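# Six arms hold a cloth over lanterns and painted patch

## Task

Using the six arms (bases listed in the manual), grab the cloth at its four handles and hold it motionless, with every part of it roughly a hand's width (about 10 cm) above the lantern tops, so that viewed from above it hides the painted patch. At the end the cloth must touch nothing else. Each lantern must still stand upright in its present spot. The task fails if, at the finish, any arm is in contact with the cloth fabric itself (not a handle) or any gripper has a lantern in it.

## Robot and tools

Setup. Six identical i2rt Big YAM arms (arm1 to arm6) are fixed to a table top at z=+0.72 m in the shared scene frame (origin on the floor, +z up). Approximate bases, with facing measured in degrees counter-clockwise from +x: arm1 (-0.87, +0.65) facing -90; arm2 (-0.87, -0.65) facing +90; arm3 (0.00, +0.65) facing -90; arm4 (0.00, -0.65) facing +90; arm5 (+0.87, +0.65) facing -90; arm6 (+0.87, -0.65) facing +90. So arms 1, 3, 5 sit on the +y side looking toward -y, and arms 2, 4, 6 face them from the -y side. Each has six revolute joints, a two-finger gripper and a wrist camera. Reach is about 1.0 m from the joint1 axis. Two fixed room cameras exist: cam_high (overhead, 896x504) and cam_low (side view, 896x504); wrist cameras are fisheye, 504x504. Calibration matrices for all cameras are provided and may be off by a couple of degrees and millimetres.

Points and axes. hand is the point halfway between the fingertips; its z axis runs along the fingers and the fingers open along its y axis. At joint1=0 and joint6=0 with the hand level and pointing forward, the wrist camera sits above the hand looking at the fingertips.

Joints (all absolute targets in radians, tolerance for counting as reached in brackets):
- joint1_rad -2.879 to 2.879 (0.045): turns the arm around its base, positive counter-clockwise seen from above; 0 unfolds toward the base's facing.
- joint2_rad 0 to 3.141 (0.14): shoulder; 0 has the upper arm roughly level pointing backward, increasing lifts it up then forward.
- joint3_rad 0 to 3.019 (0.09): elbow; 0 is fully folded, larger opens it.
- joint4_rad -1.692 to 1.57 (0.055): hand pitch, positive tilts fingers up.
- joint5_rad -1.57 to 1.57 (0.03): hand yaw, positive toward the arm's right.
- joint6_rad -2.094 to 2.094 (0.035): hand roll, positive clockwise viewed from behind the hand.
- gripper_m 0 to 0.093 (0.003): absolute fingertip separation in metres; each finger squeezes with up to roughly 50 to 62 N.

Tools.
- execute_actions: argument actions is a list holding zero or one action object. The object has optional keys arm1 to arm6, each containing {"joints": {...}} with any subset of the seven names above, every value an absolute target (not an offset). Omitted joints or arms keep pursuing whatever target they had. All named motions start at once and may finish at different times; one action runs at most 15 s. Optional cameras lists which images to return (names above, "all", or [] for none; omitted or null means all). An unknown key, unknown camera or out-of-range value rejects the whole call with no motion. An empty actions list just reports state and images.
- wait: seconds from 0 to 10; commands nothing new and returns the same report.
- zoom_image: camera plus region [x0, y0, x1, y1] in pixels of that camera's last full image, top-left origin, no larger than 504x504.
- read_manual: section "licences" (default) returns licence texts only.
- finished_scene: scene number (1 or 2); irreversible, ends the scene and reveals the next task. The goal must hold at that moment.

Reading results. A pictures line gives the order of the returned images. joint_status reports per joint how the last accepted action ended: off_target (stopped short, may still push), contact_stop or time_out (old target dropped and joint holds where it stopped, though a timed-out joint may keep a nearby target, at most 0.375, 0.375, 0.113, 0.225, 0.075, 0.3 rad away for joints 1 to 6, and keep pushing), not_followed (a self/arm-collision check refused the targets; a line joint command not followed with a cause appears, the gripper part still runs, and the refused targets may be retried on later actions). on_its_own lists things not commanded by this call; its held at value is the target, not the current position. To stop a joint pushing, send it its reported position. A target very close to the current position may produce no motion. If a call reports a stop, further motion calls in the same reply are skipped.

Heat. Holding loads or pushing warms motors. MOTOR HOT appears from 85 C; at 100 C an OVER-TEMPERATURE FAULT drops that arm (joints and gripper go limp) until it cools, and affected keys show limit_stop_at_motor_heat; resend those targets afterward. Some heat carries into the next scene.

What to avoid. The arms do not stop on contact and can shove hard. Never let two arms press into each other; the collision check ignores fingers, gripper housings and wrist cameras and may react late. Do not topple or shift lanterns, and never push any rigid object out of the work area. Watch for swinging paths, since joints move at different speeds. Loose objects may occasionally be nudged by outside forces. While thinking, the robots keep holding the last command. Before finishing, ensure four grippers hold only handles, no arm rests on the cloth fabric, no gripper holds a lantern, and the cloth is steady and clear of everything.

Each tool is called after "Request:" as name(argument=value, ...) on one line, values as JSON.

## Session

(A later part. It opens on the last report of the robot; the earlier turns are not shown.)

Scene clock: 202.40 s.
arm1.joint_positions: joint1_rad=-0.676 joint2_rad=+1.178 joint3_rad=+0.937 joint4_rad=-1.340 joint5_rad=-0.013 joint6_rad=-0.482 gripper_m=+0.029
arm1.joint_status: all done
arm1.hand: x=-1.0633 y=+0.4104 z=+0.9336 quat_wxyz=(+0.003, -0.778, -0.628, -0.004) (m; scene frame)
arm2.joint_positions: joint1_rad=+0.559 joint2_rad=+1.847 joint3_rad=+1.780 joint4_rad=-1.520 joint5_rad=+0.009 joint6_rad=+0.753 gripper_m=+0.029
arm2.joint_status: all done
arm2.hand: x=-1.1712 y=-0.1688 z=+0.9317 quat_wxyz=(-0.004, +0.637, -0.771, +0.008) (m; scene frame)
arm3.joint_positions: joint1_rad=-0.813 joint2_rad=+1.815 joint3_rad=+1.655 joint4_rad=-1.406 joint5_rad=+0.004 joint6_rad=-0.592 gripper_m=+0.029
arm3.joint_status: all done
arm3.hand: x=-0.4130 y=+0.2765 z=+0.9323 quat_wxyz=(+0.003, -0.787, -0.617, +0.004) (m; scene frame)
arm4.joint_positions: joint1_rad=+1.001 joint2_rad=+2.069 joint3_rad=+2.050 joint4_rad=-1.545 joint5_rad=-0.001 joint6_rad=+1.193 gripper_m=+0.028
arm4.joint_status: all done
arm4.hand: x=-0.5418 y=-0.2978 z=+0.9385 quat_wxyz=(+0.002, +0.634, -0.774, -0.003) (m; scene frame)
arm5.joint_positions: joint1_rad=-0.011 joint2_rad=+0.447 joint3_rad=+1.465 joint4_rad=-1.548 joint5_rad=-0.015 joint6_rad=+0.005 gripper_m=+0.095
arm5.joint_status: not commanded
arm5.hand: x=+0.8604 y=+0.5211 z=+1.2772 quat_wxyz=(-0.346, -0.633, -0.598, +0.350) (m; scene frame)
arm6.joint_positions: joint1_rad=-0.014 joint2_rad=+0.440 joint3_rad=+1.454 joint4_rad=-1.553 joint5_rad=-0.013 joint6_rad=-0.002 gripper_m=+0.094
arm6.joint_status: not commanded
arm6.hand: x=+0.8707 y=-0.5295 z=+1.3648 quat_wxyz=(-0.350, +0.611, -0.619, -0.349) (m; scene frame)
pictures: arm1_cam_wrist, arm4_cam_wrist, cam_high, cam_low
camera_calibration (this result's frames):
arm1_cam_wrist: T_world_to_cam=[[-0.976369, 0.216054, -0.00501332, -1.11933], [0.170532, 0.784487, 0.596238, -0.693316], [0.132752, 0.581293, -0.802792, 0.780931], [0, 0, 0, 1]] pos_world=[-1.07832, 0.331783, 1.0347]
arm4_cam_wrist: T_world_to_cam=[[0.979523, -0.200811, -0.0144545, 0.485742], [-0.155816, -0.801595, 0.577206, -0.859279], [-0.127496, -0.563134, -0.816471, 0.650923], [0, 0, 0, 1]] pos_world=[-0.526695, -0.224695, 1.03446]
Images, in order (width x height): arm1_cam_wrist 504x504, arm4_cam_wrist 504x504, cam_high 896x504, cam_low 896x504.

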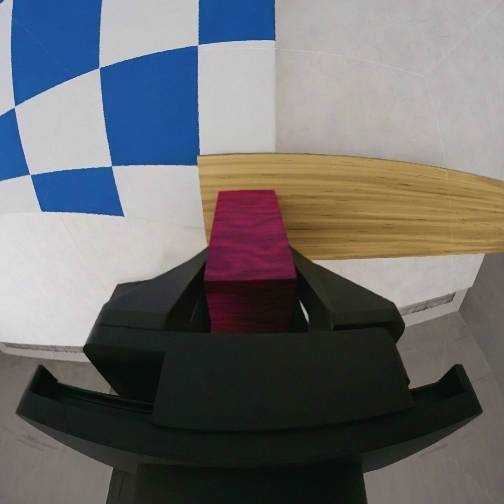

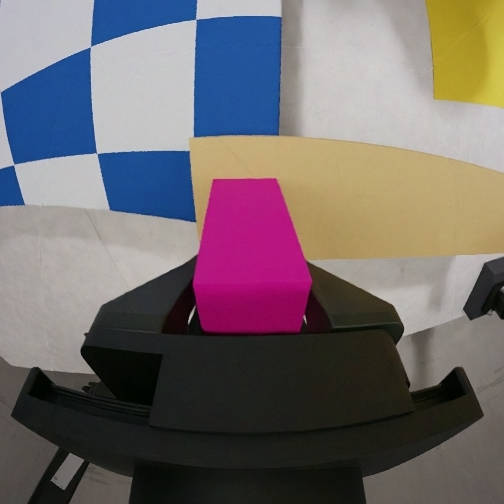

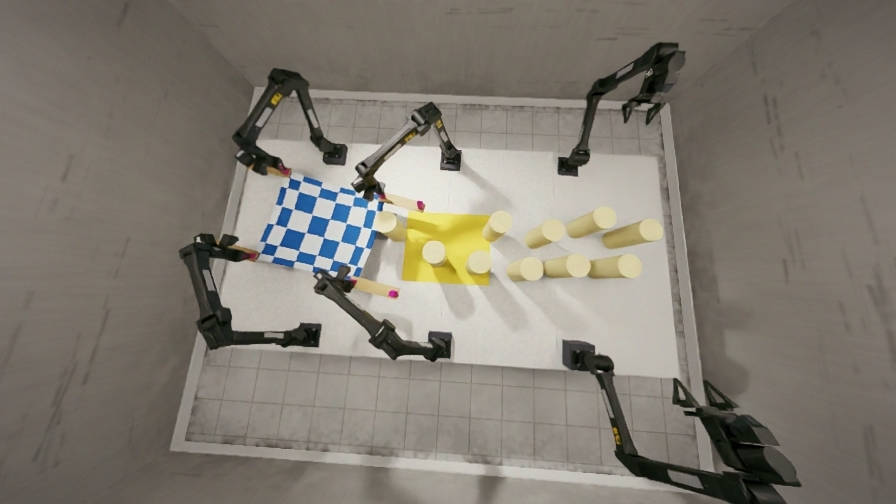

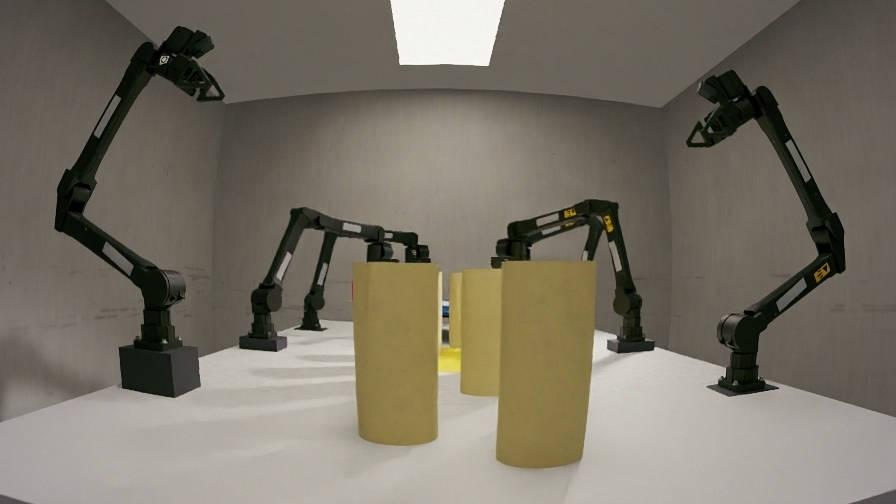

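Request:
execute_actions(actions=[{"arm1":{"joints":{"joint2_rad":1.015,"joint3_rad":1.3,"joint4_rad":-1.612}},"arm2":{"joints":{"joint2_rad":1.656,"joint3_rad":1.99,"joint4_rad":-1.555}},"arm3":{"joints":{"joint2_rad":1.626,"joint3_rad":1.875,"joint4_rad":-1.524}},"arm4":{"joints":{"joint2_rad":1.853,"joint3_rad":2.16,"joint4_rad":-1.533}}}], cameras=["cam_high","cam_low"])

Scene clock: 227.60 s.
arm1.joint_positions: joint1_rad=-0.676 joint2_rad=+1.015 joint3_rad=+1.266 joint4_rad=-1.605 joint5_rad=-0.012 joint6_rad=-0.482 gripper_m=+0.029
arm1.joint_status: all done
arm1.hand: x=-1.0577 y=+0.4130 z=+1.1069 quat_wxyz=(-0.019, -0.772, -0.626, +0.107) (m; scene frame)
arm2.joint_positions: joint1_rad=+0.554 joint2_rad=+1.661 joint3_rad=+1.962 joint4_rad=-1.547 joint5_rad=+0.012 joint6_rad=+0.753 gripper_m=+0.029
arm2.joint_status: all done
arm2.hand: x=-1.1678 y=-0.1679 z=+1.1085 quat_wxyz=(-0.027, +0.625, -0.763, -0.160) (m; scene frame)
arm3.joint_positions: joint1_rad=-0.813 joint2_rad=+1.632 joint3_rad=+1.841 joint4_rad=-1.504 joint5_rad=+0.004 joint6_rad=-0.592 gripper_m=+0.029
arm3.joint_status: all done
arm3.hand: x=-0.4095 y=+0.2794 z=+1.1045 quat_wxyz=(-0.007, -0.780, -0.610, +0.139) (m; scene frame)
arm4.joint_positions: joint1_rad=+1.001 joint2_rad=+1.841 joint3_rad=+2.137 joint4_rad=-1.528 joint5_rad=-0.001 joint6_rad=+1.193 gripper_m=+0.028
arm4.joint_status: all done
arm4.hand: x=-0.5329 y=-0.3033 z=+1.1180 quat_wxyz=(+0.052, +0.625, -0.763, -0.160) (m; scene frame)
arm5.joint_positions: joint1_rad=-0.011 joint2_rad=+0.447 joint3_rad=+1.465 joint4_rad=-1.548 joint5_rad=-0.015 joint6_rad=+0.005 gripper_m=+0.095
arm5.joint_status: not commanded
arm5.hand: x=+0.8604 y=+0.5211 z=+1.2772 quat_wxyz=(-0.346, -0.633, -0.598, +0.350) (m; scene frame)
arm6.joint_positions: joint1_rad=-0.014 joint2_rad=+0.440 joint3_rad=+1.454 joint4_rad=-1.553 joint5_rad=-0.013 joint6_rad=-0.002 gripper_m=+0.094
arm6.joint_status: not commanded
arm6.hand: x=+0.8707 y=-0.5295 z=+1.3648 quat_wxyz=(-0.350, +0.611, -0.619, -0.349) (m; scene frame)
pictures: cam_high, cam_low
Images, in order (width x height): cam_high 896x504, cam_low 896x504.

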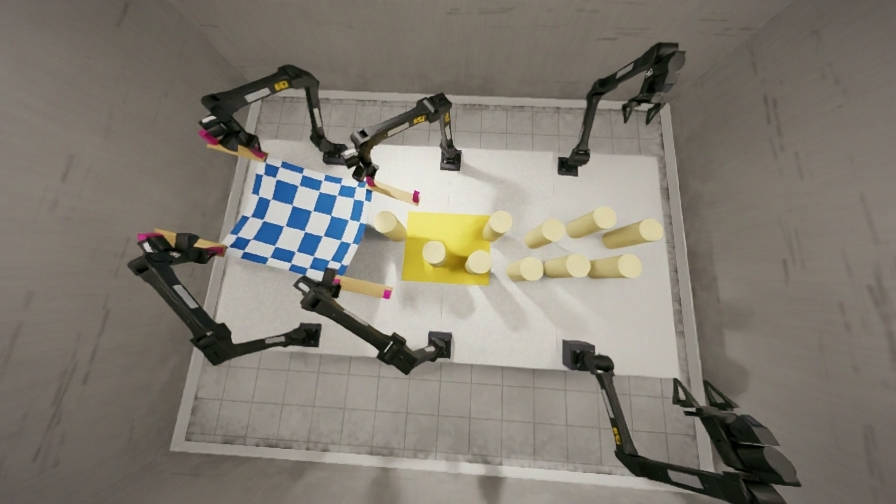

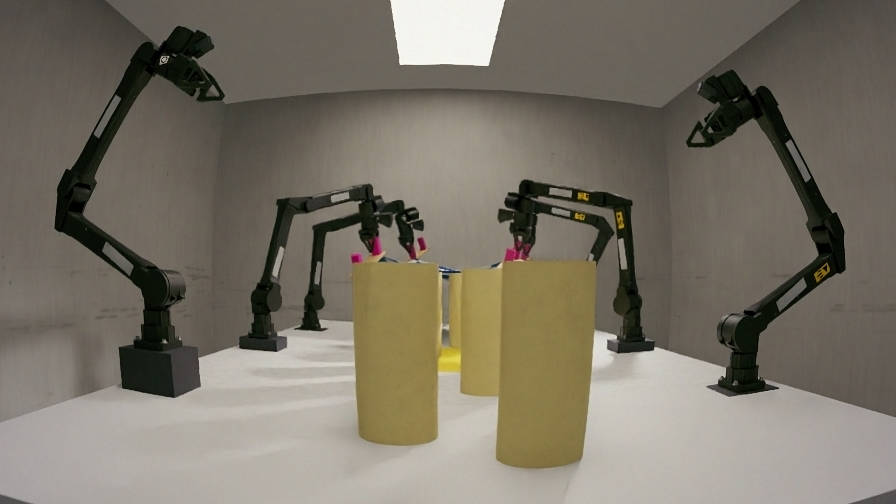

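Request:
zoom_image(camera="cam_low", region=[330, 200, 570, 320])

Request:
zoom_image(camera="cam_high", region=[130, 110, 450, 330])

Region (330, 200, 570, 320) of cam_low's 896x504 image, scaled by 2.100, with more detail than that image has.

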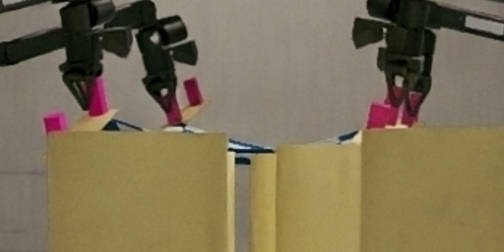

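Region (130, 110, 450, 330) of cam_high's 896x504 image, scaled by 1.575, with more detail than that image has; it fills the top 346 rows of this view, and the rest is white.

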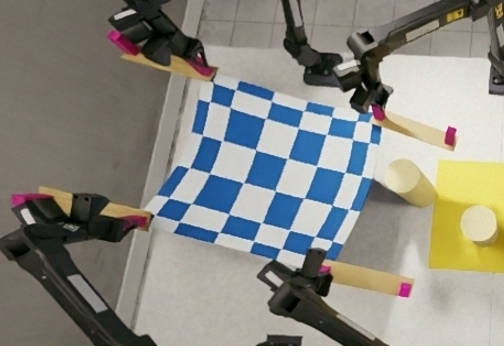

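Request:
execute_actions(actions=[{"arm1":{"joints":{"joint1_rad":-0.755,"joint2_rad":1.0,"joint6_rad":-0.55}},"arm2":{"joints":{"joint1_rad":0.605,"joint2_rad":1.636,"joint3_rad":1.96,"joint6_rad":0.79}},"arm3":{"joints":{"joint2_rad":1.57,"joint3_rad":1.82,"joint4_rad":-1.51}},"arm4":{"joints":{"joint1_rad":1.012,"joint2_rad":1.775,"joint3_rad":2.04,"joint4_rad":-1.48}}}], cameras=["cam_high","cam_low","arm1_cam_wrist"])

Request:
zoom_image(camera="cam_low", region=[330, 200, 570, 320])

Scene clock: 248.53 s.
arm1.joint_positions: joint1_rad=-0.741 joint2_rad=+1.015 joint3_rad=+1.266 joint4_rad=-1.605 joint5_rad=-0.021 joint6_rad=-0.539 gripper_m=+0.029
arm1.joint_status: all done
arm1.hand: x=-1.0712 y=+0.4247 z=+1.1072 quat_wxyz=(-0.017, -0.774, -0.624, +0.108) (m; scene frame)
arm2.joint_positions: joint1_rad=+0.587 joint2_rad=+1.661 joint3_rad=+1.962 joint4_rad=-1.547 joint5_rad=+0.016 joint6_rad=+0.772 gripper_m=+0.029
arm2.joint_status: all done
arm2.hand: x=-1.1831 y=-0.1777 z=+1.1085 quat_wxyz=(-0.025, +0.631, -0.759, -0.160) (m; scene frame)
arm3.joint_positions: joint1_rad=-0.813 joint2_rad=+1.610 joint3_rad=+1.825 joint4_rad=-1.504 joint5_rad=+0.004 joint6_rad=-0.592 gripper_m=+0.029
arm3.joint_status: all done
arm3.hand: x=-0.4041 y=+0.2843 z=+1.1093 quat_wxyz=(-0.008, -0.779, -0.610, +0.142) (m; scene frame)
arm4.joint_positions: joint1_rad=+1.001 joint2_rad=+1.818 joint3_rad=+2.036 joint4_rad=-1.472 joint5_rad=-0.001 joint6_rad=+1.193 gripper_m=+0.028
arm4.joint_status: all done
arm4.hand: x=-0.5281 y=-0.3065 z=+1.0916 quat_wxyz=(+0.049, +0.626, -0.764, -0.150) (m; scene frame)
arm5.joint_positions: joint1_rad=-0.011 joint2_rad=+0.447 joint3_rad=+1.465 joint4_rad=-1.548 joint5_rad=-0.015 joint6_rad=+0.005 gripper_m=+0.095
arm5.joint_status: not commanded
arm5.hand: x=+0.8604 y=+0.5211 z=+1.2772 quat_wxyz=(-0.346, -0.633, -0.598, +0.350) (m; scene frame)
arm6.joint_positions: joint1_rad=-0.014 joint2_rad=+0.440 joint3_rad=+1.454 joint4_rad=-1.553 joint5_rad=-0.013 joint6_rad=-0.002 gripper_m=+0.094
arm6.joint_status: not commanded
arm6.hand: x=+0.8707 y=-0.5295 z=+1.3648 quat_wxyz=(-0.350, +0.611, -0.619, -0.349) (m; scene frame)
pictures: arm1_cam_wrist, cam_high, cam_low
camera_calibration (this result's frames):
arm1_cam_wrist: T_world_to_cam=[[-0.968532, 0.226652, 0.102829, -1.24481], [0.248815, 0.871756, 0.422058, -0.567111], [0.00601884, 0.434362, -0.900718, 0.948079], [0, 0, 0, 1]] pos_world=[-1.07024, 0.364711, 1.22131]
Images, in order (width x height): arm1_cam_wrist 504x504, cam_high 896x504, cam_low 896x504.

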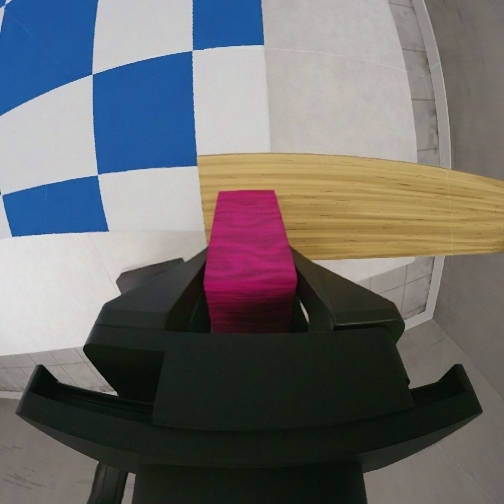

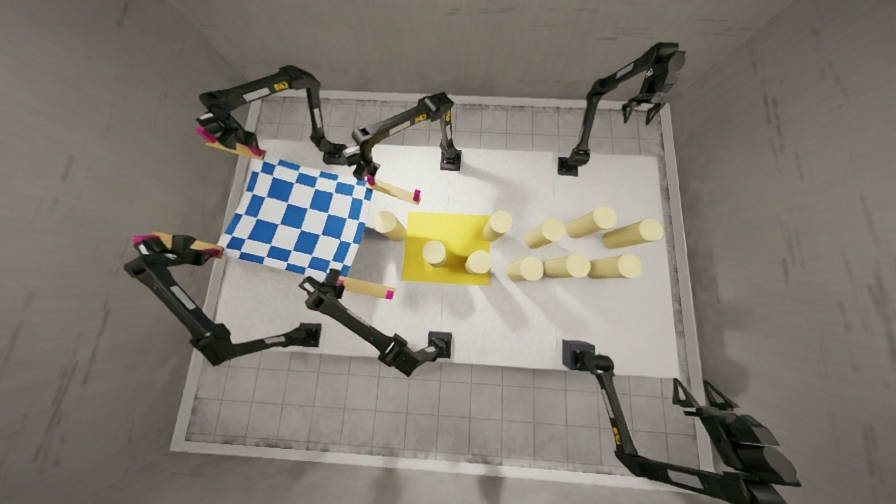

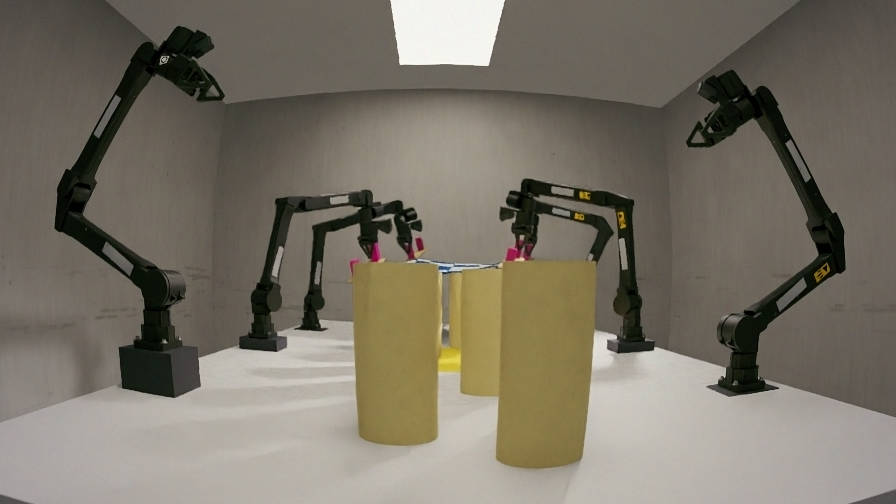

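Region (330, 200, 570, 320) of cam_low's 896x504 image, scaled by 2.100, with more detail than that image has.

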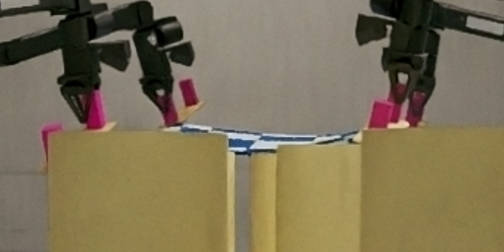

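Request:
execute_actions(actions=[], cameras=["arm5_cam_wrist","arm6_cam_wrist","arm3_cam_wrist"])

Request:
zoom_image(camera="arm5_cam_wrist", region=[80, 70, 330, 260])

Request:
zoom_image(camera="arm6_cam_wrist", region=[140, 80, 390, 260])

Scene clock: 261.93 s.
arm1.joint_positions: joint1_rad=-0.741 joint2_rad=+1.015 joint3_rad=+1.266 joint4_rad=-1.605 joint5_rad=-0.021 joint6_rad=-0.540 gripper_m=+0.029
arm1.joint_status: all done
arm1.hand: x=-1.0712 y=+0.4247 z=+1.1072 quat_wxyz=(-0.017, -0.774, -0.624, +0.108) (m; scene frame)
arm2.joint_positions: joint1_rad=+0.587 joint2_rad=+1.661 joint3_rad=+1.962 joint4_rad=-1.547 joint5_rad=+0.016 joint6_rad=+0.772 gripper_m=+0.029
arm2.joint_status: all done
arm2.hand: x=-1.1831 y=-0.1777 z=+1.1085 quat_wxyz=(-0.025, +0.631, -0.759, -0.160) (m; scene frame)
arm3.joint_positions: joint1_rad=-0.814 joint2_rad=+1.610 joint3_rad=+1.825 joint4_rad=-1.504 joint5_rad=+0.004 joint6_rad=-0.592 gripper_m=+0.029
arm3.joint_status: all done
arm3.hand: x=-0.4042 y=+0.2844 z=+1.1093 quat_wxyz=(-0.008, -0.780, -0.610, +0.142) (m; scene frame)
arm4.joint_positions: joint1_rad=+1.001 joint2_rad=+1.816 joint3_rad=+2.036 joint4_rad=-1.472 joint5_rad=-0.001 joint6_rad=+1.193 gripper_m=+0.028
arm4.joint_status: all done
arm4.hand: x=-0.5280 y=-0.3066 z=+1.0923 quat_wxyz=(+0.049, +0.626, -0.764, -0.151) (m; scene frame)
arm5.joint_positions: joint1_rad=-0.011 joint2_rad=+0.447 joint3_rad=+1.465 joint4_rad=-1.548 joint5_rad=-0.015 joint6_rad=+0.005 gripper_m=+0.095
arm5.joint_status: not commanded
arm5.hand: x=+0.8604 y=+0.5211 z=+1.2772 quat_wxyz=(-0.346, -0.633, -0.598, +0.350) (m; scene frame)
arm6.joint_positions: joint1_rad=-0.014 joint2_rad=+0.440 joint3_rad=+1.454 joint4_rad=-1.553 joint5_rad=-0.013 joint6_rad=-0.002 gripper_m=+0.094
arm6.joint_status: not commanded
arm6.hand: x=+0.8707 y=-0.5295 z=+1.3648 quat_wxyz=(-0.350, +0.611, -0.619, -0.349) (m; scene frame)
pictures: arm3_cam_wrist, arm5_cam_wrist, arm6_cam_wrist
camera_calibration (this result's frames):
arm3_cam_wrist: T_world_to_cam=[[-0.953826, 0.263934, 0.143373, -0.618165], [0.299274, 0.87568, 0.37897, -0.538397], [-0.0255254, 0.404379, -0.914235, 1.01588], [0, 0, 0, 1]] pos_world=[-0.402563, 0.223819, 1.22141]
Images, in order (width x height): arm3_cam_wrist 504x504, arm5_cam_wrist 504x504, arm6_cam_wrist 504x504.

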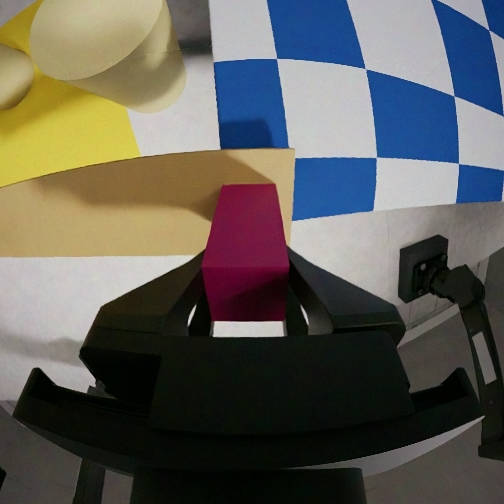

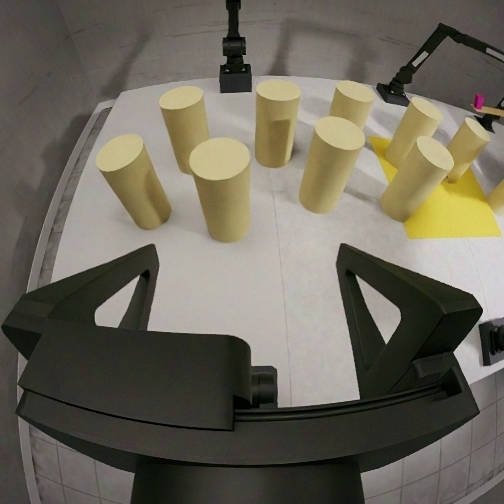

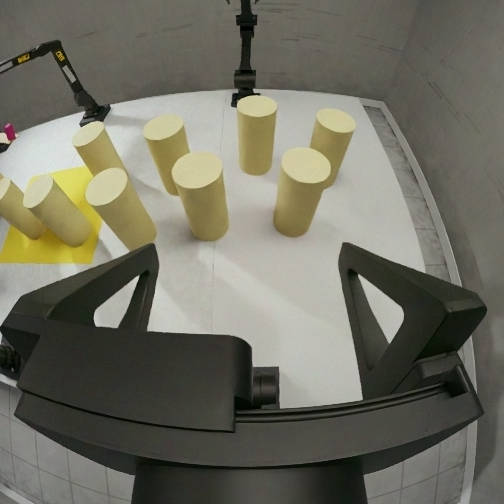

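Region (80, 70, 330, 260) of arm5_cam_wrist's 504x504 image, scaled by 2.016, with more detail than that image has; it fills the top 383 rows of this view, and the rest is white.

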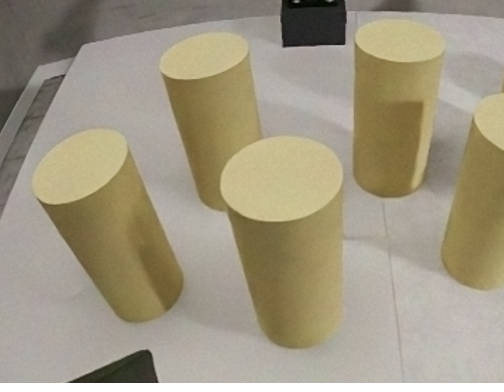

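Region (140, 80, 390, 260) of arm6_cam_wrist's 504x504 image, scaled by 2.016, with more detail than that image has; it fills the top 363 rows of this view, and the rest is white.

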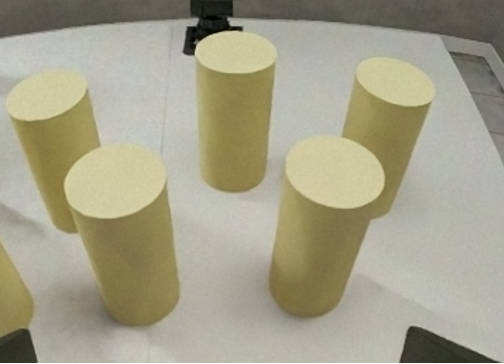

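Request:
execute_actions(actions=[{"arm1":{"joints":{"joint1_rad":-0.175,"joint2_rad":0.82,"joint3_rad":1.186,"joint4_rad":-1.628,"joint6_rad":-0.036}},"arm2":{"joints":{"joint1_rad":0.295,"joint2_rad":1.355,"joint3_rad":1.658,"joint4_rad":-1.533,"joint6_rad":0.45}},"arm3":{"joints":{"joint1_rad":-0.57,"joint2_rad":1.3,"joint3_rad":1.531,"joint4_rad":-1.512,"joint6_rad":-0.40}},"arm4":{"joints":{"joint1_rad":0.805,"joint2_rad":1.425,"joint3_rad":1.648,"joint4_rad":-1.50,"joint6_rad":0.967}}}], cameras=["cam_high","cam_low"])

Request:
zoom_image(camera="cam_low", region=[330, 200, 570, 320])

Scene clock: 332.23 s.
arm1.joint_positions: joint1_rad=-0.176 joint2_rad=+0.823 joint3_rad=+1.178 joint4_rad=-1.619 joint5_rad=-0.018 joint6_rad=-0.042 gripper_m=+0.029
arm1.joint_status: all done
arm1.hand: x=-0.9100 y=+0.4042 z=+1.1151 quat_wxyz=(-0.094, -0.748, -0.646, +0.116) (m; scene frame)
arm2.joint_positions: joint1_rad=+0.278 joint2_rad=+1.354 joint3_rad=+1.659 joint4_rad=-1.540 joint5_rad=+0.016 joint6_rad=+0.461 gripper_m=+0.029
arm2.joint_status: all done
arm2.hand: x=-0.9928 y=-0.2153 z=+1.1244 quat_wxyz=(-0.075, +0.631, -0.758, -0.150) (m; scene frame)
arm3.joint_positions: joint1_rad=-0.568 joint2_rad=+1.300 joint3_rad=+1.536 joint4_rad=-1.502 joint5_rad=+0.009 joint6_rad=-0.414 gripper_m=+0.029
arm3.joint_status: all done
arm3.hand: x=-0.2401 y=+0.2929 z=+1.1251 quat_wxyz=(-0.038, -0.757, -0.635, +0.148) (m; scene frame)
arm4.joint_positions: joint1_rad=+0.798 joint2_rad=+1.417 joint3_rad=+1.645 joint4_rad=-1.484 joint5_rad=+0.001 joint6_rad=+0.979 gripper_m=+0.028
arm4.joint_status: all done
arm4.hand: x=-0.3407 y=-0.3126 z=+1.1290 quat_wxyz=(+0.016, +0.630, -0.761, -0.156) (m; scene frame)
arm5.joint_positions: joint1_rad=-0.011 joint2_rad=+0.447 joint3_rad=+1.465 joint4_rad=-1.548 joint5_rad=-0.015 joint6_rad=+0.005 gripper_m=+0.095
arm5.joint_status: not commanded
arm5.hand: x=+0.8604 y=+0.5211 z=+1.2772 quat_wxyz=(-0.346, -0.633, -0.598, +0.350) (m; scene frame)
arm6.joint_positions: joint1_rad=-0.014 joint2_rad=+0.440 joint3_rad=+1.454 joint4_rad=-1.553 joint5_rad=-0.013 joint6_rad=-0.002 gripper_m=+0.094
arm6.joint_status: not commanded
arm6.hand: x=+0.8707 y=-0.5295 z=+1.3648 quat_wxyz=(-0.350, +0.611, -0.619, -0.349) (m; scene frame)
pictures: cam_high, cam_low
Images, in order (width x height): cam_high 896x504, cam_low 896x504.

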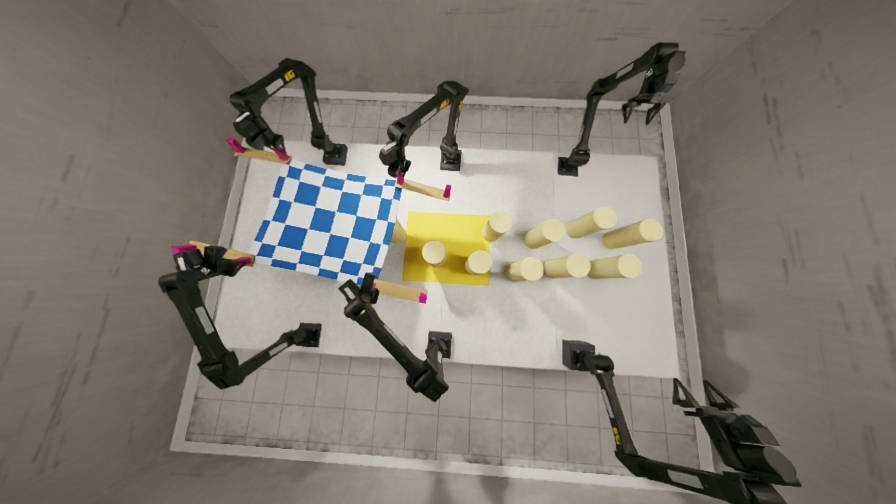

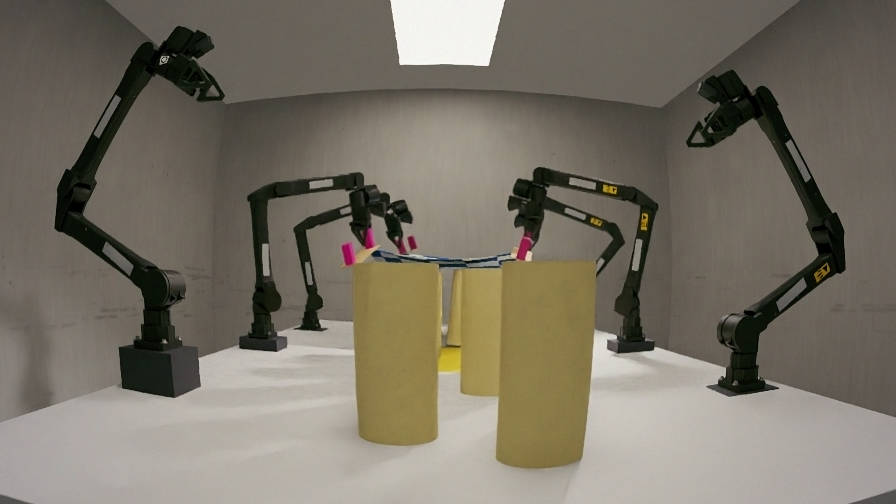

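Region (330, 200, 570, 320) of cam_low's 896x504 image, scaled by 2.100, with more detail than that image has.

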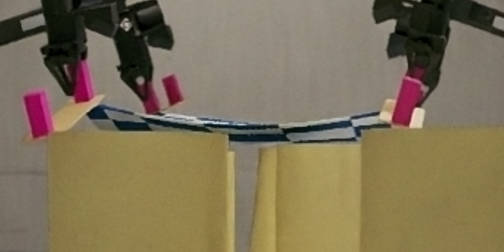

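Request:
execute_actions(actions=[{"arm1":{"joints":{"joint1_rad":0.365,"joint2_rad":0.92,"joint3_rad":1.29,"joint4_rad":-1.63,"joint6_rad":0.472}},"arm2":{"joints":{"joint1_rad":-0.085,"joint2_rad":1.22,"joint3_rad":1.577,"joint4_rad":-1.60,"joint6_rad":0.02}},"arm3":{"joints":{"joint1_rad":-0.213,"joint2_rad":1.115,"joint3_rad":1.42,"joint4_rad":-1.60,"joint6_rad":-0.088}},"arm4":{"joints":{"joint1_rad":0.47,"joint2_rad":1.122,"joint3_rad":1.416,"joint4_rad":-1.587,"joint6_rad":0.592}}}], cameras=["cam_high","cam_low"])

Request:
zoom_image(camera="cam_low", region=[330, 200, 570, 320])

Scene clock: 352.60 s.
arm1.joint_positions: joint1_rad=+0.361 joint2_rad=+0.941 joint3_rad=+1.244 joint4_rad=-1.610 joint5_rad=-0.010 joint6_rad=+0.465 gripper_m=+0.029
arm1.joint_status: all done
arm1.hand: x=-0.7690 y=+0.3811 z=+1.1133 quat_wxyz=(-0.116, -0.742, -0.659, +0.046) (m; scene frame)
arm2.joint_positions: joint1_rad=-0.098 joint2_rad=+1.231 joint3_rad=+1.568 joint4_rad=-1.582 joint5_rad=+0.016 joint6_rad=+0.030 gripper_m=+0.029
arm2.joint_status: all done
arm2.hand: x=-0.8297 y=-0.2538 z=+1.1308 quat_wxyz=(-0.124, +0.652, -0.740, -0.105) (m; scene frame)
arm3.joint_positions: joint1_rad=-0.224 joint2_rad=+1.121 joint3_rad=+1.423 joint4_rad=-1.569 joint5_rad=+0.014 joint6_rad=-0.103 gripper_m=+0.029
arm3.joint_status: all done
arm3.hand: x=-0.0881 y=+0.3052 z=+1.1366 quat_wxyz=(-0.081, -0.747, -0.647, +0.129) (m; scene frame)
arm4.joint_positions: joint1_rad=+0.468 joint2_rad=+1.123 joint3_rad=+1.417 joint4_rad=-1.556 joint5_rad=-0.001 joint6_rad=+0.604 gripper_m=+0.028
arm4.joint_status: all done
arm4.hand: x=-0.1601 y=-0.3278 z=+1.1389 quat_wxyz=(-0.038, +0.648, -0.746, -0.149) (m; scene frame)
arm5.joint_positions: joint1_rad=-0.011 joint2_rad=+0.447 joint3_rad=+1.465 joint4_rad=-1.548 joint5_rad=-0.015 joint6_rad=+0.005 gripper_m=+0.095
arm5.joint_status: not commanded
arm5.hand: x=+0.8604 y=+0.5211 z=+1.2772 quat_wxyz=(-0.346, -0.633, -0.598, +0.350) (m; scene frame)
arm6.joint_positions: joint1_rad=-0.014 joint2_rad=+0.440 joint3_rad=+1.454 joint4_rad=-1.553 joint5_rad=-0.013 joint6_rad=-0.002 gripper_m=+0.094
arm6.joint_status: not commanded
arm6.hand: x=+0.8707 y=-0.5295 z=+1.3648 quat_wxyz=(-0.350, +0.611, -0.619, -0.349) (m; scene frame)
pictures: cam_high, cam_low
Images, in order (width x height): cam_high 896x504, cam_low 896x504.

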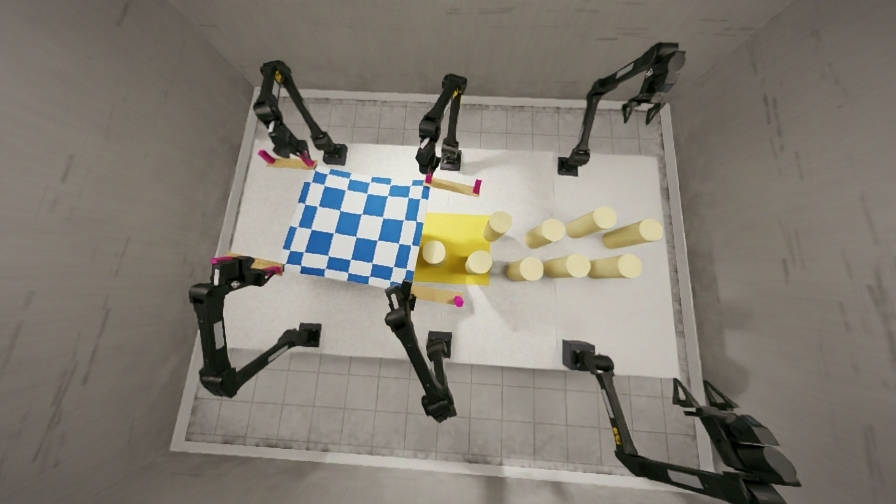

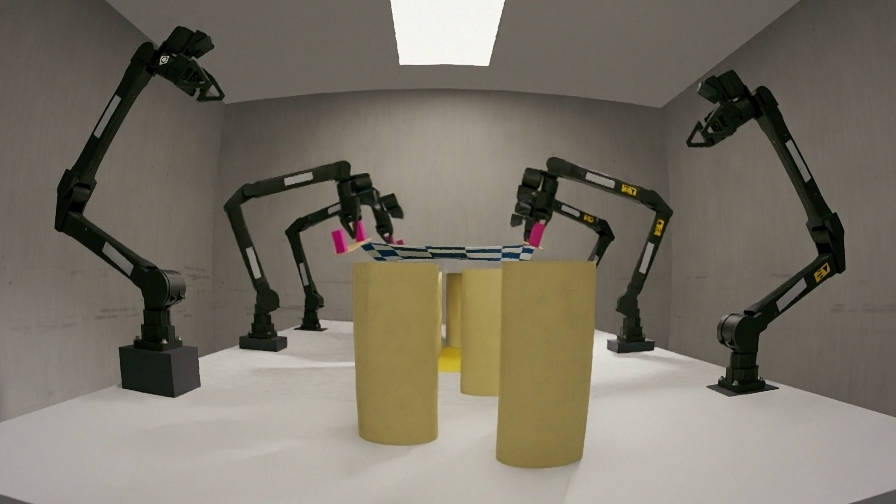

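Region (330, 200, 570, 320) of cam_low's 896x504 image, scaled by 2.100, with more detail than that image has.

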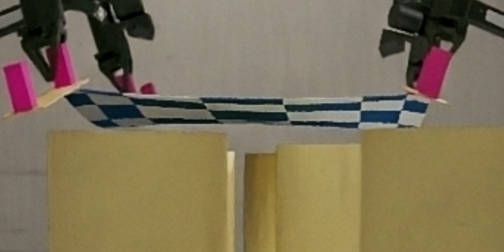

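Request:
execute_actions(actions=[{"arm1":{"joints":{"joint1_rad":0.73,"joint2_rad":1.177,"joint3_rad":1.465,"joint4_rad":-1.545,"joint6_rad":0.783}},"arm2":{"joints":{"joint1_rad":-0.52,"joint2_rad":1.295,"joint3_rad":1.645,"joint4_rad":-1.585,"joint6_rad":-0.422}},"arm3":{"joints":{"joint1_rad":0.228,"joint2_rad":1.116,"joint3_rad":1.405,"joint4_rad":-1.60,"joint6_rad":0.30}},"arm4":{"joints":{"joint1_rad":-0.04,"joint2_rad":1.035,"joint3_rad":1.342,"joint4_rad":-1.61,"joint6_rad":0.05}}}], cameras=["cam_high","cam_low"])

Scene clock: 364.90 s.
arm1.joint_positions: joint1_rad=+0.726 joint2_rad=+1.205 joint3_rad=+1.422 joint4_rad=-1.533 joint5_rad=+0.001 joint6_rad=+0.777 gripper_m=+0.029
arm1.joint_status: all done
arm1.hand: x=-0.6154 y=+0.3542 z=+1.1107 quat_wxyz=(-0.119, -0.726, -0.678, +0.007) (m; scene frame)
arm2.joint_positions: joint1_rad=-0.526 joint2_rad=+1.314 joint3_rad=+1.591 joint4_rad=-1.568 joint5_rad=+0.008 joint6_rad=-0.412 gripper_m=+0.029
arm2.joint_status: all done
arm2.hand: x=-0.6558 y=-0.2817 z=+1.1093 quat_wxyz=(-0.134, +0.660, -0.738, -0.040) (m; scene frame)
arm3.joint_positions: joint1_rad=+0.212 joint2_rad=+1.122 joint3_rad=+1.409 joint4_rad=-1.576 joint5_rad=+0.017 joint6_rad=+0.287 gripper_m=+0.029
arm3.joint_status: all done
arm3.hand: x=+0.0650 y=+0.3027 z=+1.1292 quat_wxyz=(-0.115, -0.733, -0.665, +0.082) (m; scene frame)
arm4.joint_positions: joint1_rad=-0.031 joint2_rad=+1.057 joint3_rad=+1.337 joint4_rad=-1.595 joint5_rad=-0.007 joint6_rad=+0.063 gripper_m=+0.028
arm4.joint_status: all done
arm4.hand: x=+0.0110 y=-0.3257 z=+1.1226 quat_wxyz=(-0.086, +0.666, -0.735, -0.094) (m; scene frame)
arm5.joint_positions: joint1_rad=-0.011 joint2_rad=+0.447 joint3_rad=+1.465 joint4_rad=-1.548 joint5_rad=-0.015 joint6_rad=+0.005 gripper_m=+0.095
arm5.joint_status: not commanded
arm5.hand: x=+0.8604 y=+0.5211 z=+1.2772 quat_wxyz=(-0.346, -0.633, -0.598, +0.350) (m; scene frame)
arm6.joint_positions: joint1_rad=-0.014 joint2_rad=+0.440 joint3_rad=+1.454 joint4_rad=-1.553 joint5_rad=-0.013 joint6_rad=-0.002 gripper_m=+0.094
arm6.joint_status: not commanded
arm6.hand: x=+0.8707 y=-0.5295 z=+1.3648 quat_wxyz=(-0.350, +0.611, -0.619, -0.349) (m; scene frame)
pictures: cam_high, cam_low
Images, in order (width x height): cam_high 896x504, cam_low 896x504.

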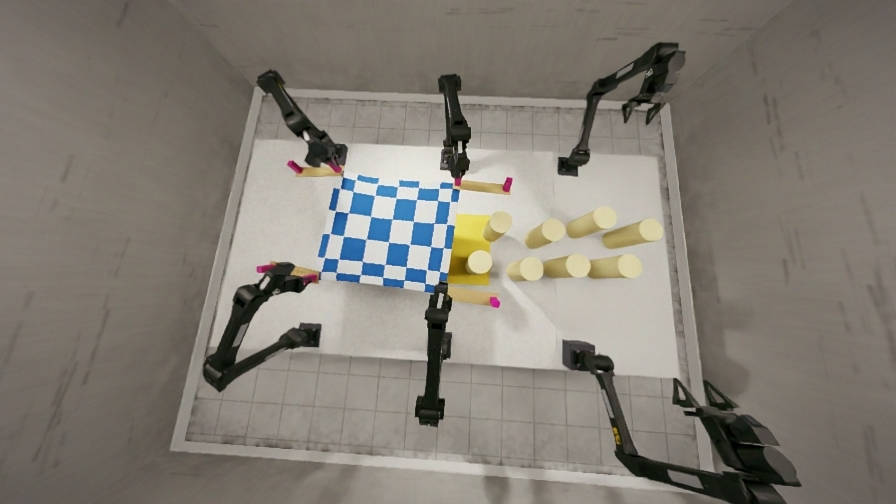

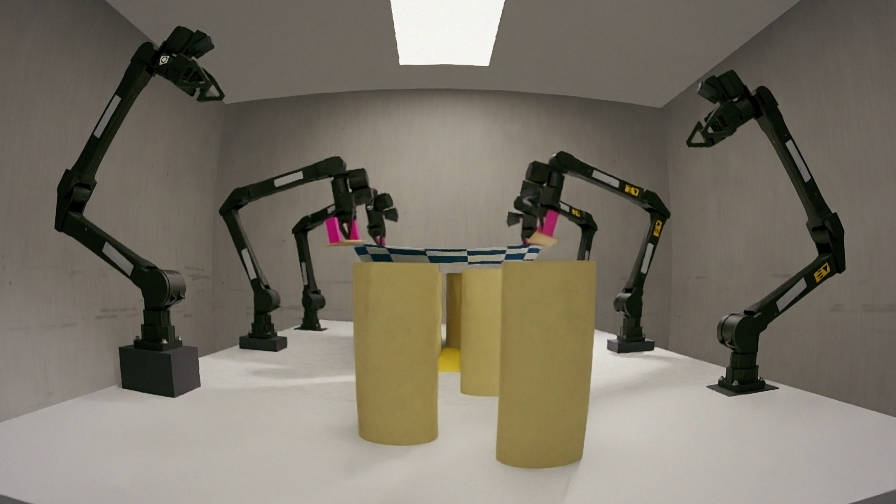

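Request:
execute_actions(actions=[{"arm1":{"joints":{"joint1_rad":0.925,"joint2_rad":1.495,"joint3_rad":1.80,"joint4_rad":-1.53,"joint6_rad":0.934}},"arm2":{"joints":{"joint1_rad":-0.835,"joint2_rad":1.525,"joint3_rad":1.925,"joint4_rad":-1.595,"joint6_rad":-0.785}},"arm3":{"joints":{"joint1_rad":0.61,"joint2_rad":1.26,"joint3_rad":1.545,"joint4_rad":-1.57,"joint6_rad":0.63}},"arm4":{"joints":{"joint1_rad":-0.535,"joint2_rad":1.16,"joint3_rad":1.46,"joint4_rad":-1.575,"joint6_rad":-0.475}}}], cameras=["cam_high","cam_low"])

Scene clock: 373.20 s.
arm1.joint_positions: joint1_rad=+0.925 joint2_rad=+1.526 joint3_rad=+1.749 joint4_rad=-1.517 joint5_rad=+0.003 joint6_rad=+0.928 gripper_m=+0.029
arm1.joint_status: all done
arm1.hand: x=-0.4621 y=+0.3303 z=+1.1156 quat_wxyz=(-0.129, -0.709, -0.694, -0.015) (m; scene frame)
arm2.joint_positions: joint1_rad=-0.835 joint2_rad=+1.557 joint3_rad=+1.869 joint4_rad=-1.571 joint5_rad=+0.001 joint6_rad=-0.774 gripper_m=+0.029
arm2.joint_status: all done
arm2.hand: x=-0.4831 y=-0.2982 z=+1.1206 quat_wxyz=(-0.156, +0.678, -0.718, +0.003) (m; scene frame)
arm3.joint_positions: joint1_rad=+0.596 joint2_rad=+1.287 joint3_rad=+1.480 joint4_rad=-1.571 joint5_rad=+0.024 joint6_rad=+0.617 gripper_m=+0.029
arm3.joint_status: all done
arm3.hand: x=+0.2164 y=+0.3097 z=+1.1008 quat_wxyz=(-0.092, -0.719, -0.688, +0.031) (m; scene frame)
arm4.joint_positions: joint1_rad=-0.521 joint2_rad=+1.169 joint3_rad=+1.411 joint4_rad=-1.572 joint5_rad=-0.015 joint6_rad=-0.462 gripper_m=+0.028
arm4.joint_status: all done
arm4.hand: x=+0.1820 y=-0.3325 z=+1.1193 quat_wxyz=(-0.112, +0.679, -0.724, -0.041) (m; scene frame)
arm5.joint_positions: joint1_rad=-0.011 joint2_rad=+0.447 joint3_rad=+1.465 joint4_rad=-1.548 joint5_rad=-0.015 joint6_rad=+0.005 gripper_m=+0.095
arm5.joint_status: not commanded
arm5.hand: x=+0.8604 y=+0.5211 z=+1.2772 quat_wxyz=(-0.346, -0.633, -0.598, +0.350) (m; scene frame)
arm6.joint_positions: joint1_rad=-0.014 joint2_rad=+0.440 joint3_rad=+1.454 joint4_rad=-1.553 joint5_rad=-0.013 joint6_rad=-0.002 gripper_m=+0.094
arm6.joint_status: not commanded
arm6.hand: x=+0.8707 y=-0.5295 z=+1.3648 quat_wxyz=(-0.350, +0.611, -0.619, -0.349) (m; scene frame)
pictures: cam_high, cam_low
Images, in order (width x height): cam_high 896x504, cam_low 896x504.

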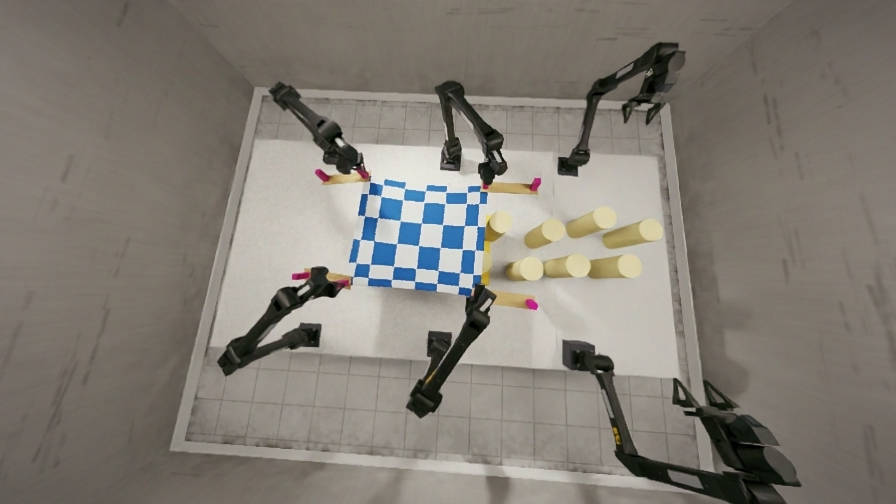

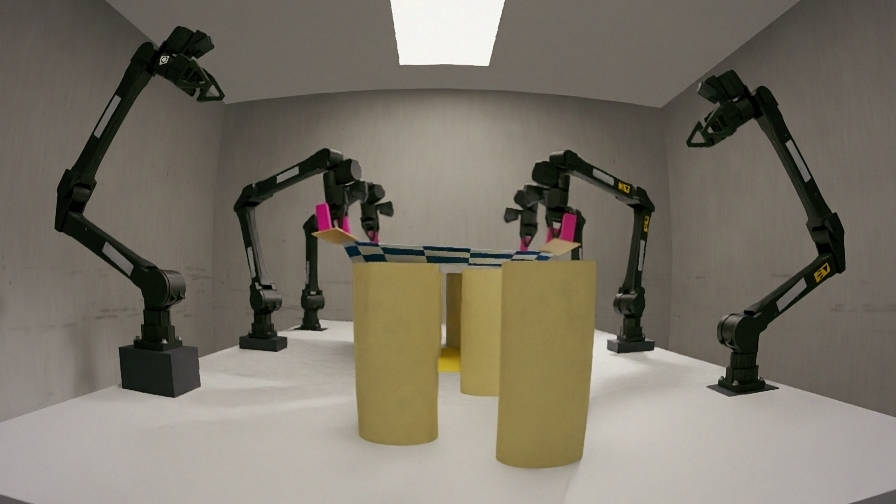

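Request:
execute_actions(actions=[{"arm1":{"joints":{"joint1_rad":1.03,"joint2_rad":1.879,"joint3_rad":2.325,"joint4_rad":-1.575,"joint6_rad":1.015}},"arm2":{"joints":{"joint1_rad":-1.05,"joint2_rad":1.85,"joint3_rad":2.372,"joint4_rad":-1.605,"joint6_rad":-1.055}},"arm3":{"joints":{"joint1_rad":0.858,"joint2_rad":1.517,"joint3_rad":1.88,"joint4_rad":-1.575,"joint6_rad":0.85}},"arm4":{"joints":{"joint1_rad":-0.855,"joint2_rad":1.462,"joint3_rad":1.795,"joint4_rad":-1.557,"joint6_rad":-0.86}}}], cameras=["cam_high","cam_low"])

Request:
zoom_image(camera="cam_low", region=[290, 180, 610, 320])

Request:
zoom_image(camera="cam_high", region=[300, 140, 620, 340])

Scene clock: 384.60 s.
arm1.joint_positions: joint1_rad=+1.022 joint2_rad=+1.905 joint3_rad=+2.274 joint4_rad=-1.558 joint5_rad=+0.001 joint6_rad=+1.009 gripper_m=+0.029
arm1.joint_status: all done
arm1.hand: x=-0.3102 y=+0.2929 z=+1.1291 quat_wxyz=(-0.177, -0.697, -0.694, -0.040) (m; scene frame)
arm2.joint_positions: joint1_rad=-1.050 joint2_rad=+1.881 joint3_rad=+2.315 joint4_rad=-1.579 joint5_rad=-0.005 joint6_rad=-1.044 gripper_m=+0.029
arm2.joint_status: all done
arm2.hand: x=-0.3077 y=-0.3246 z=+1.1345 quat_wxyz=(-0.206, +0.690, -0.692, +0.052) (m; scene frame)
arm3.joint_positions: joint1_rad=+0.843 joint2_rad=+1.539 joint3_rad=+1.807 joint4_rad=-1.572 joint5_rad=+0.019 joint6_rad=+0.838 gripper_m=+0.029
arm3.joint_status: all done
arm3.hand: x=+0.3727 y=+0.3000 z=+1.1303 quat_wxyz=(-0.132, -0.707, -0.694, +0.005) (m; scene frame)
arm4.joint_positions: joint1_rad=-0.850 joint2_rad=+1.478 joint3_rad=+1.739 joint4_rad=-1.564 joint5_rad=-0.013 joint6_rad=-0.848 gripper_m=+0.028
arm4.joint_status: all done
arm4.hand: x=+0.3677 y=-0.3283 z=+1.1362 quat_wxyz=(-0.133, +0.699, -0.703, +0.003) (m; scene frame)
arm5.joint_positions: joint1_rad=-0.011 joint2_rad=+0.447 joint3_rad=+1.465 joint4_rad=-1.548 joint5_rad=-0.015 joint6_rad=+0.005 gripper_m=+0.095
arm5.joint_status: not commanded
arm5.hand: x=+0.8604 y=+0.5211 z=+1.2772 quat_wxyz=(-0.346, -0.633, -0.598, +0.350) (m; scene frame)
arm6.joint_positions: joint1_rad=-0.014 joint2_rad=+0.440 joint3_rad=+1.454 joint4_rad=-1.553 joint5_rad=-0.013 joint6_rad=-0.002 gripper_m=+0.094
arm6.joint_status: not commanded
arm6.hand: x=+0.8707 y=-0.5295 z=+1.3648 quat_wxyz=(-0.350, +0.611, -0.619, -0.349) (m; scene frame)
pictures: cam_high, cam_low
Images, in order (width x height): cam_high 896x504, cam_low 896x504.

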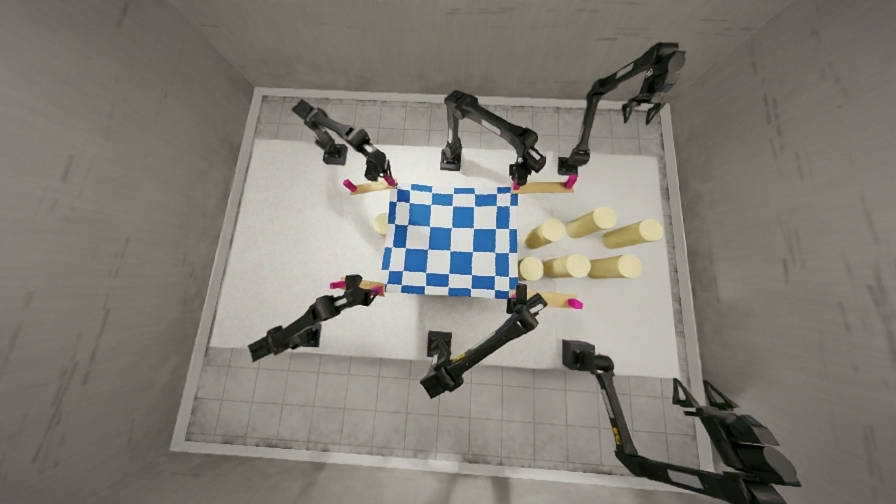

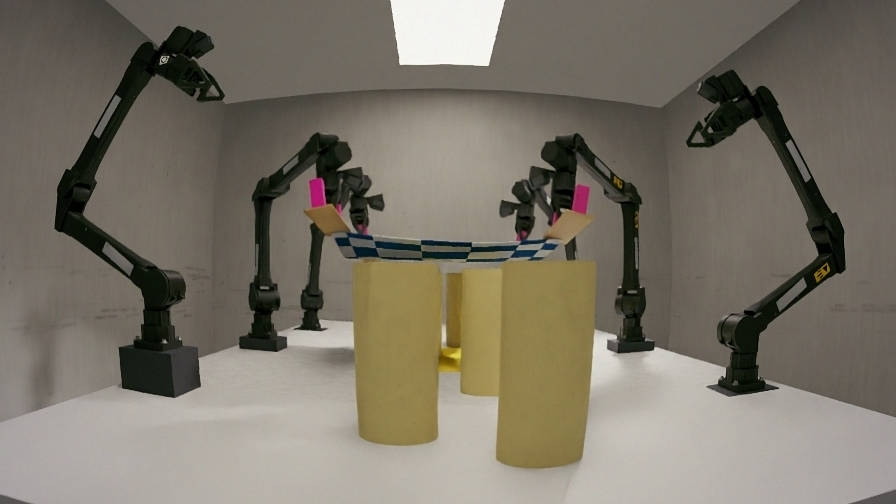

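Region (290, 180, 610, 320) of cam_low's 896x504 image, scaled by 1.575, with more detail than that image has; it fills the top 220 rows of this view, and the rest is white.

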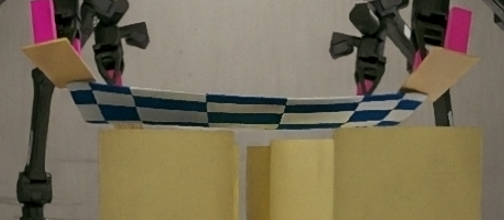

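Region (300, 140, 620, 340) of cam_high's 896x504 image, scaled by 1.575, with more detail than that image has; it fills the top 315 rows of this view, and the rest is white.

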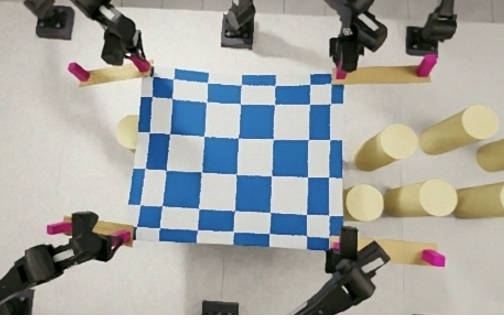

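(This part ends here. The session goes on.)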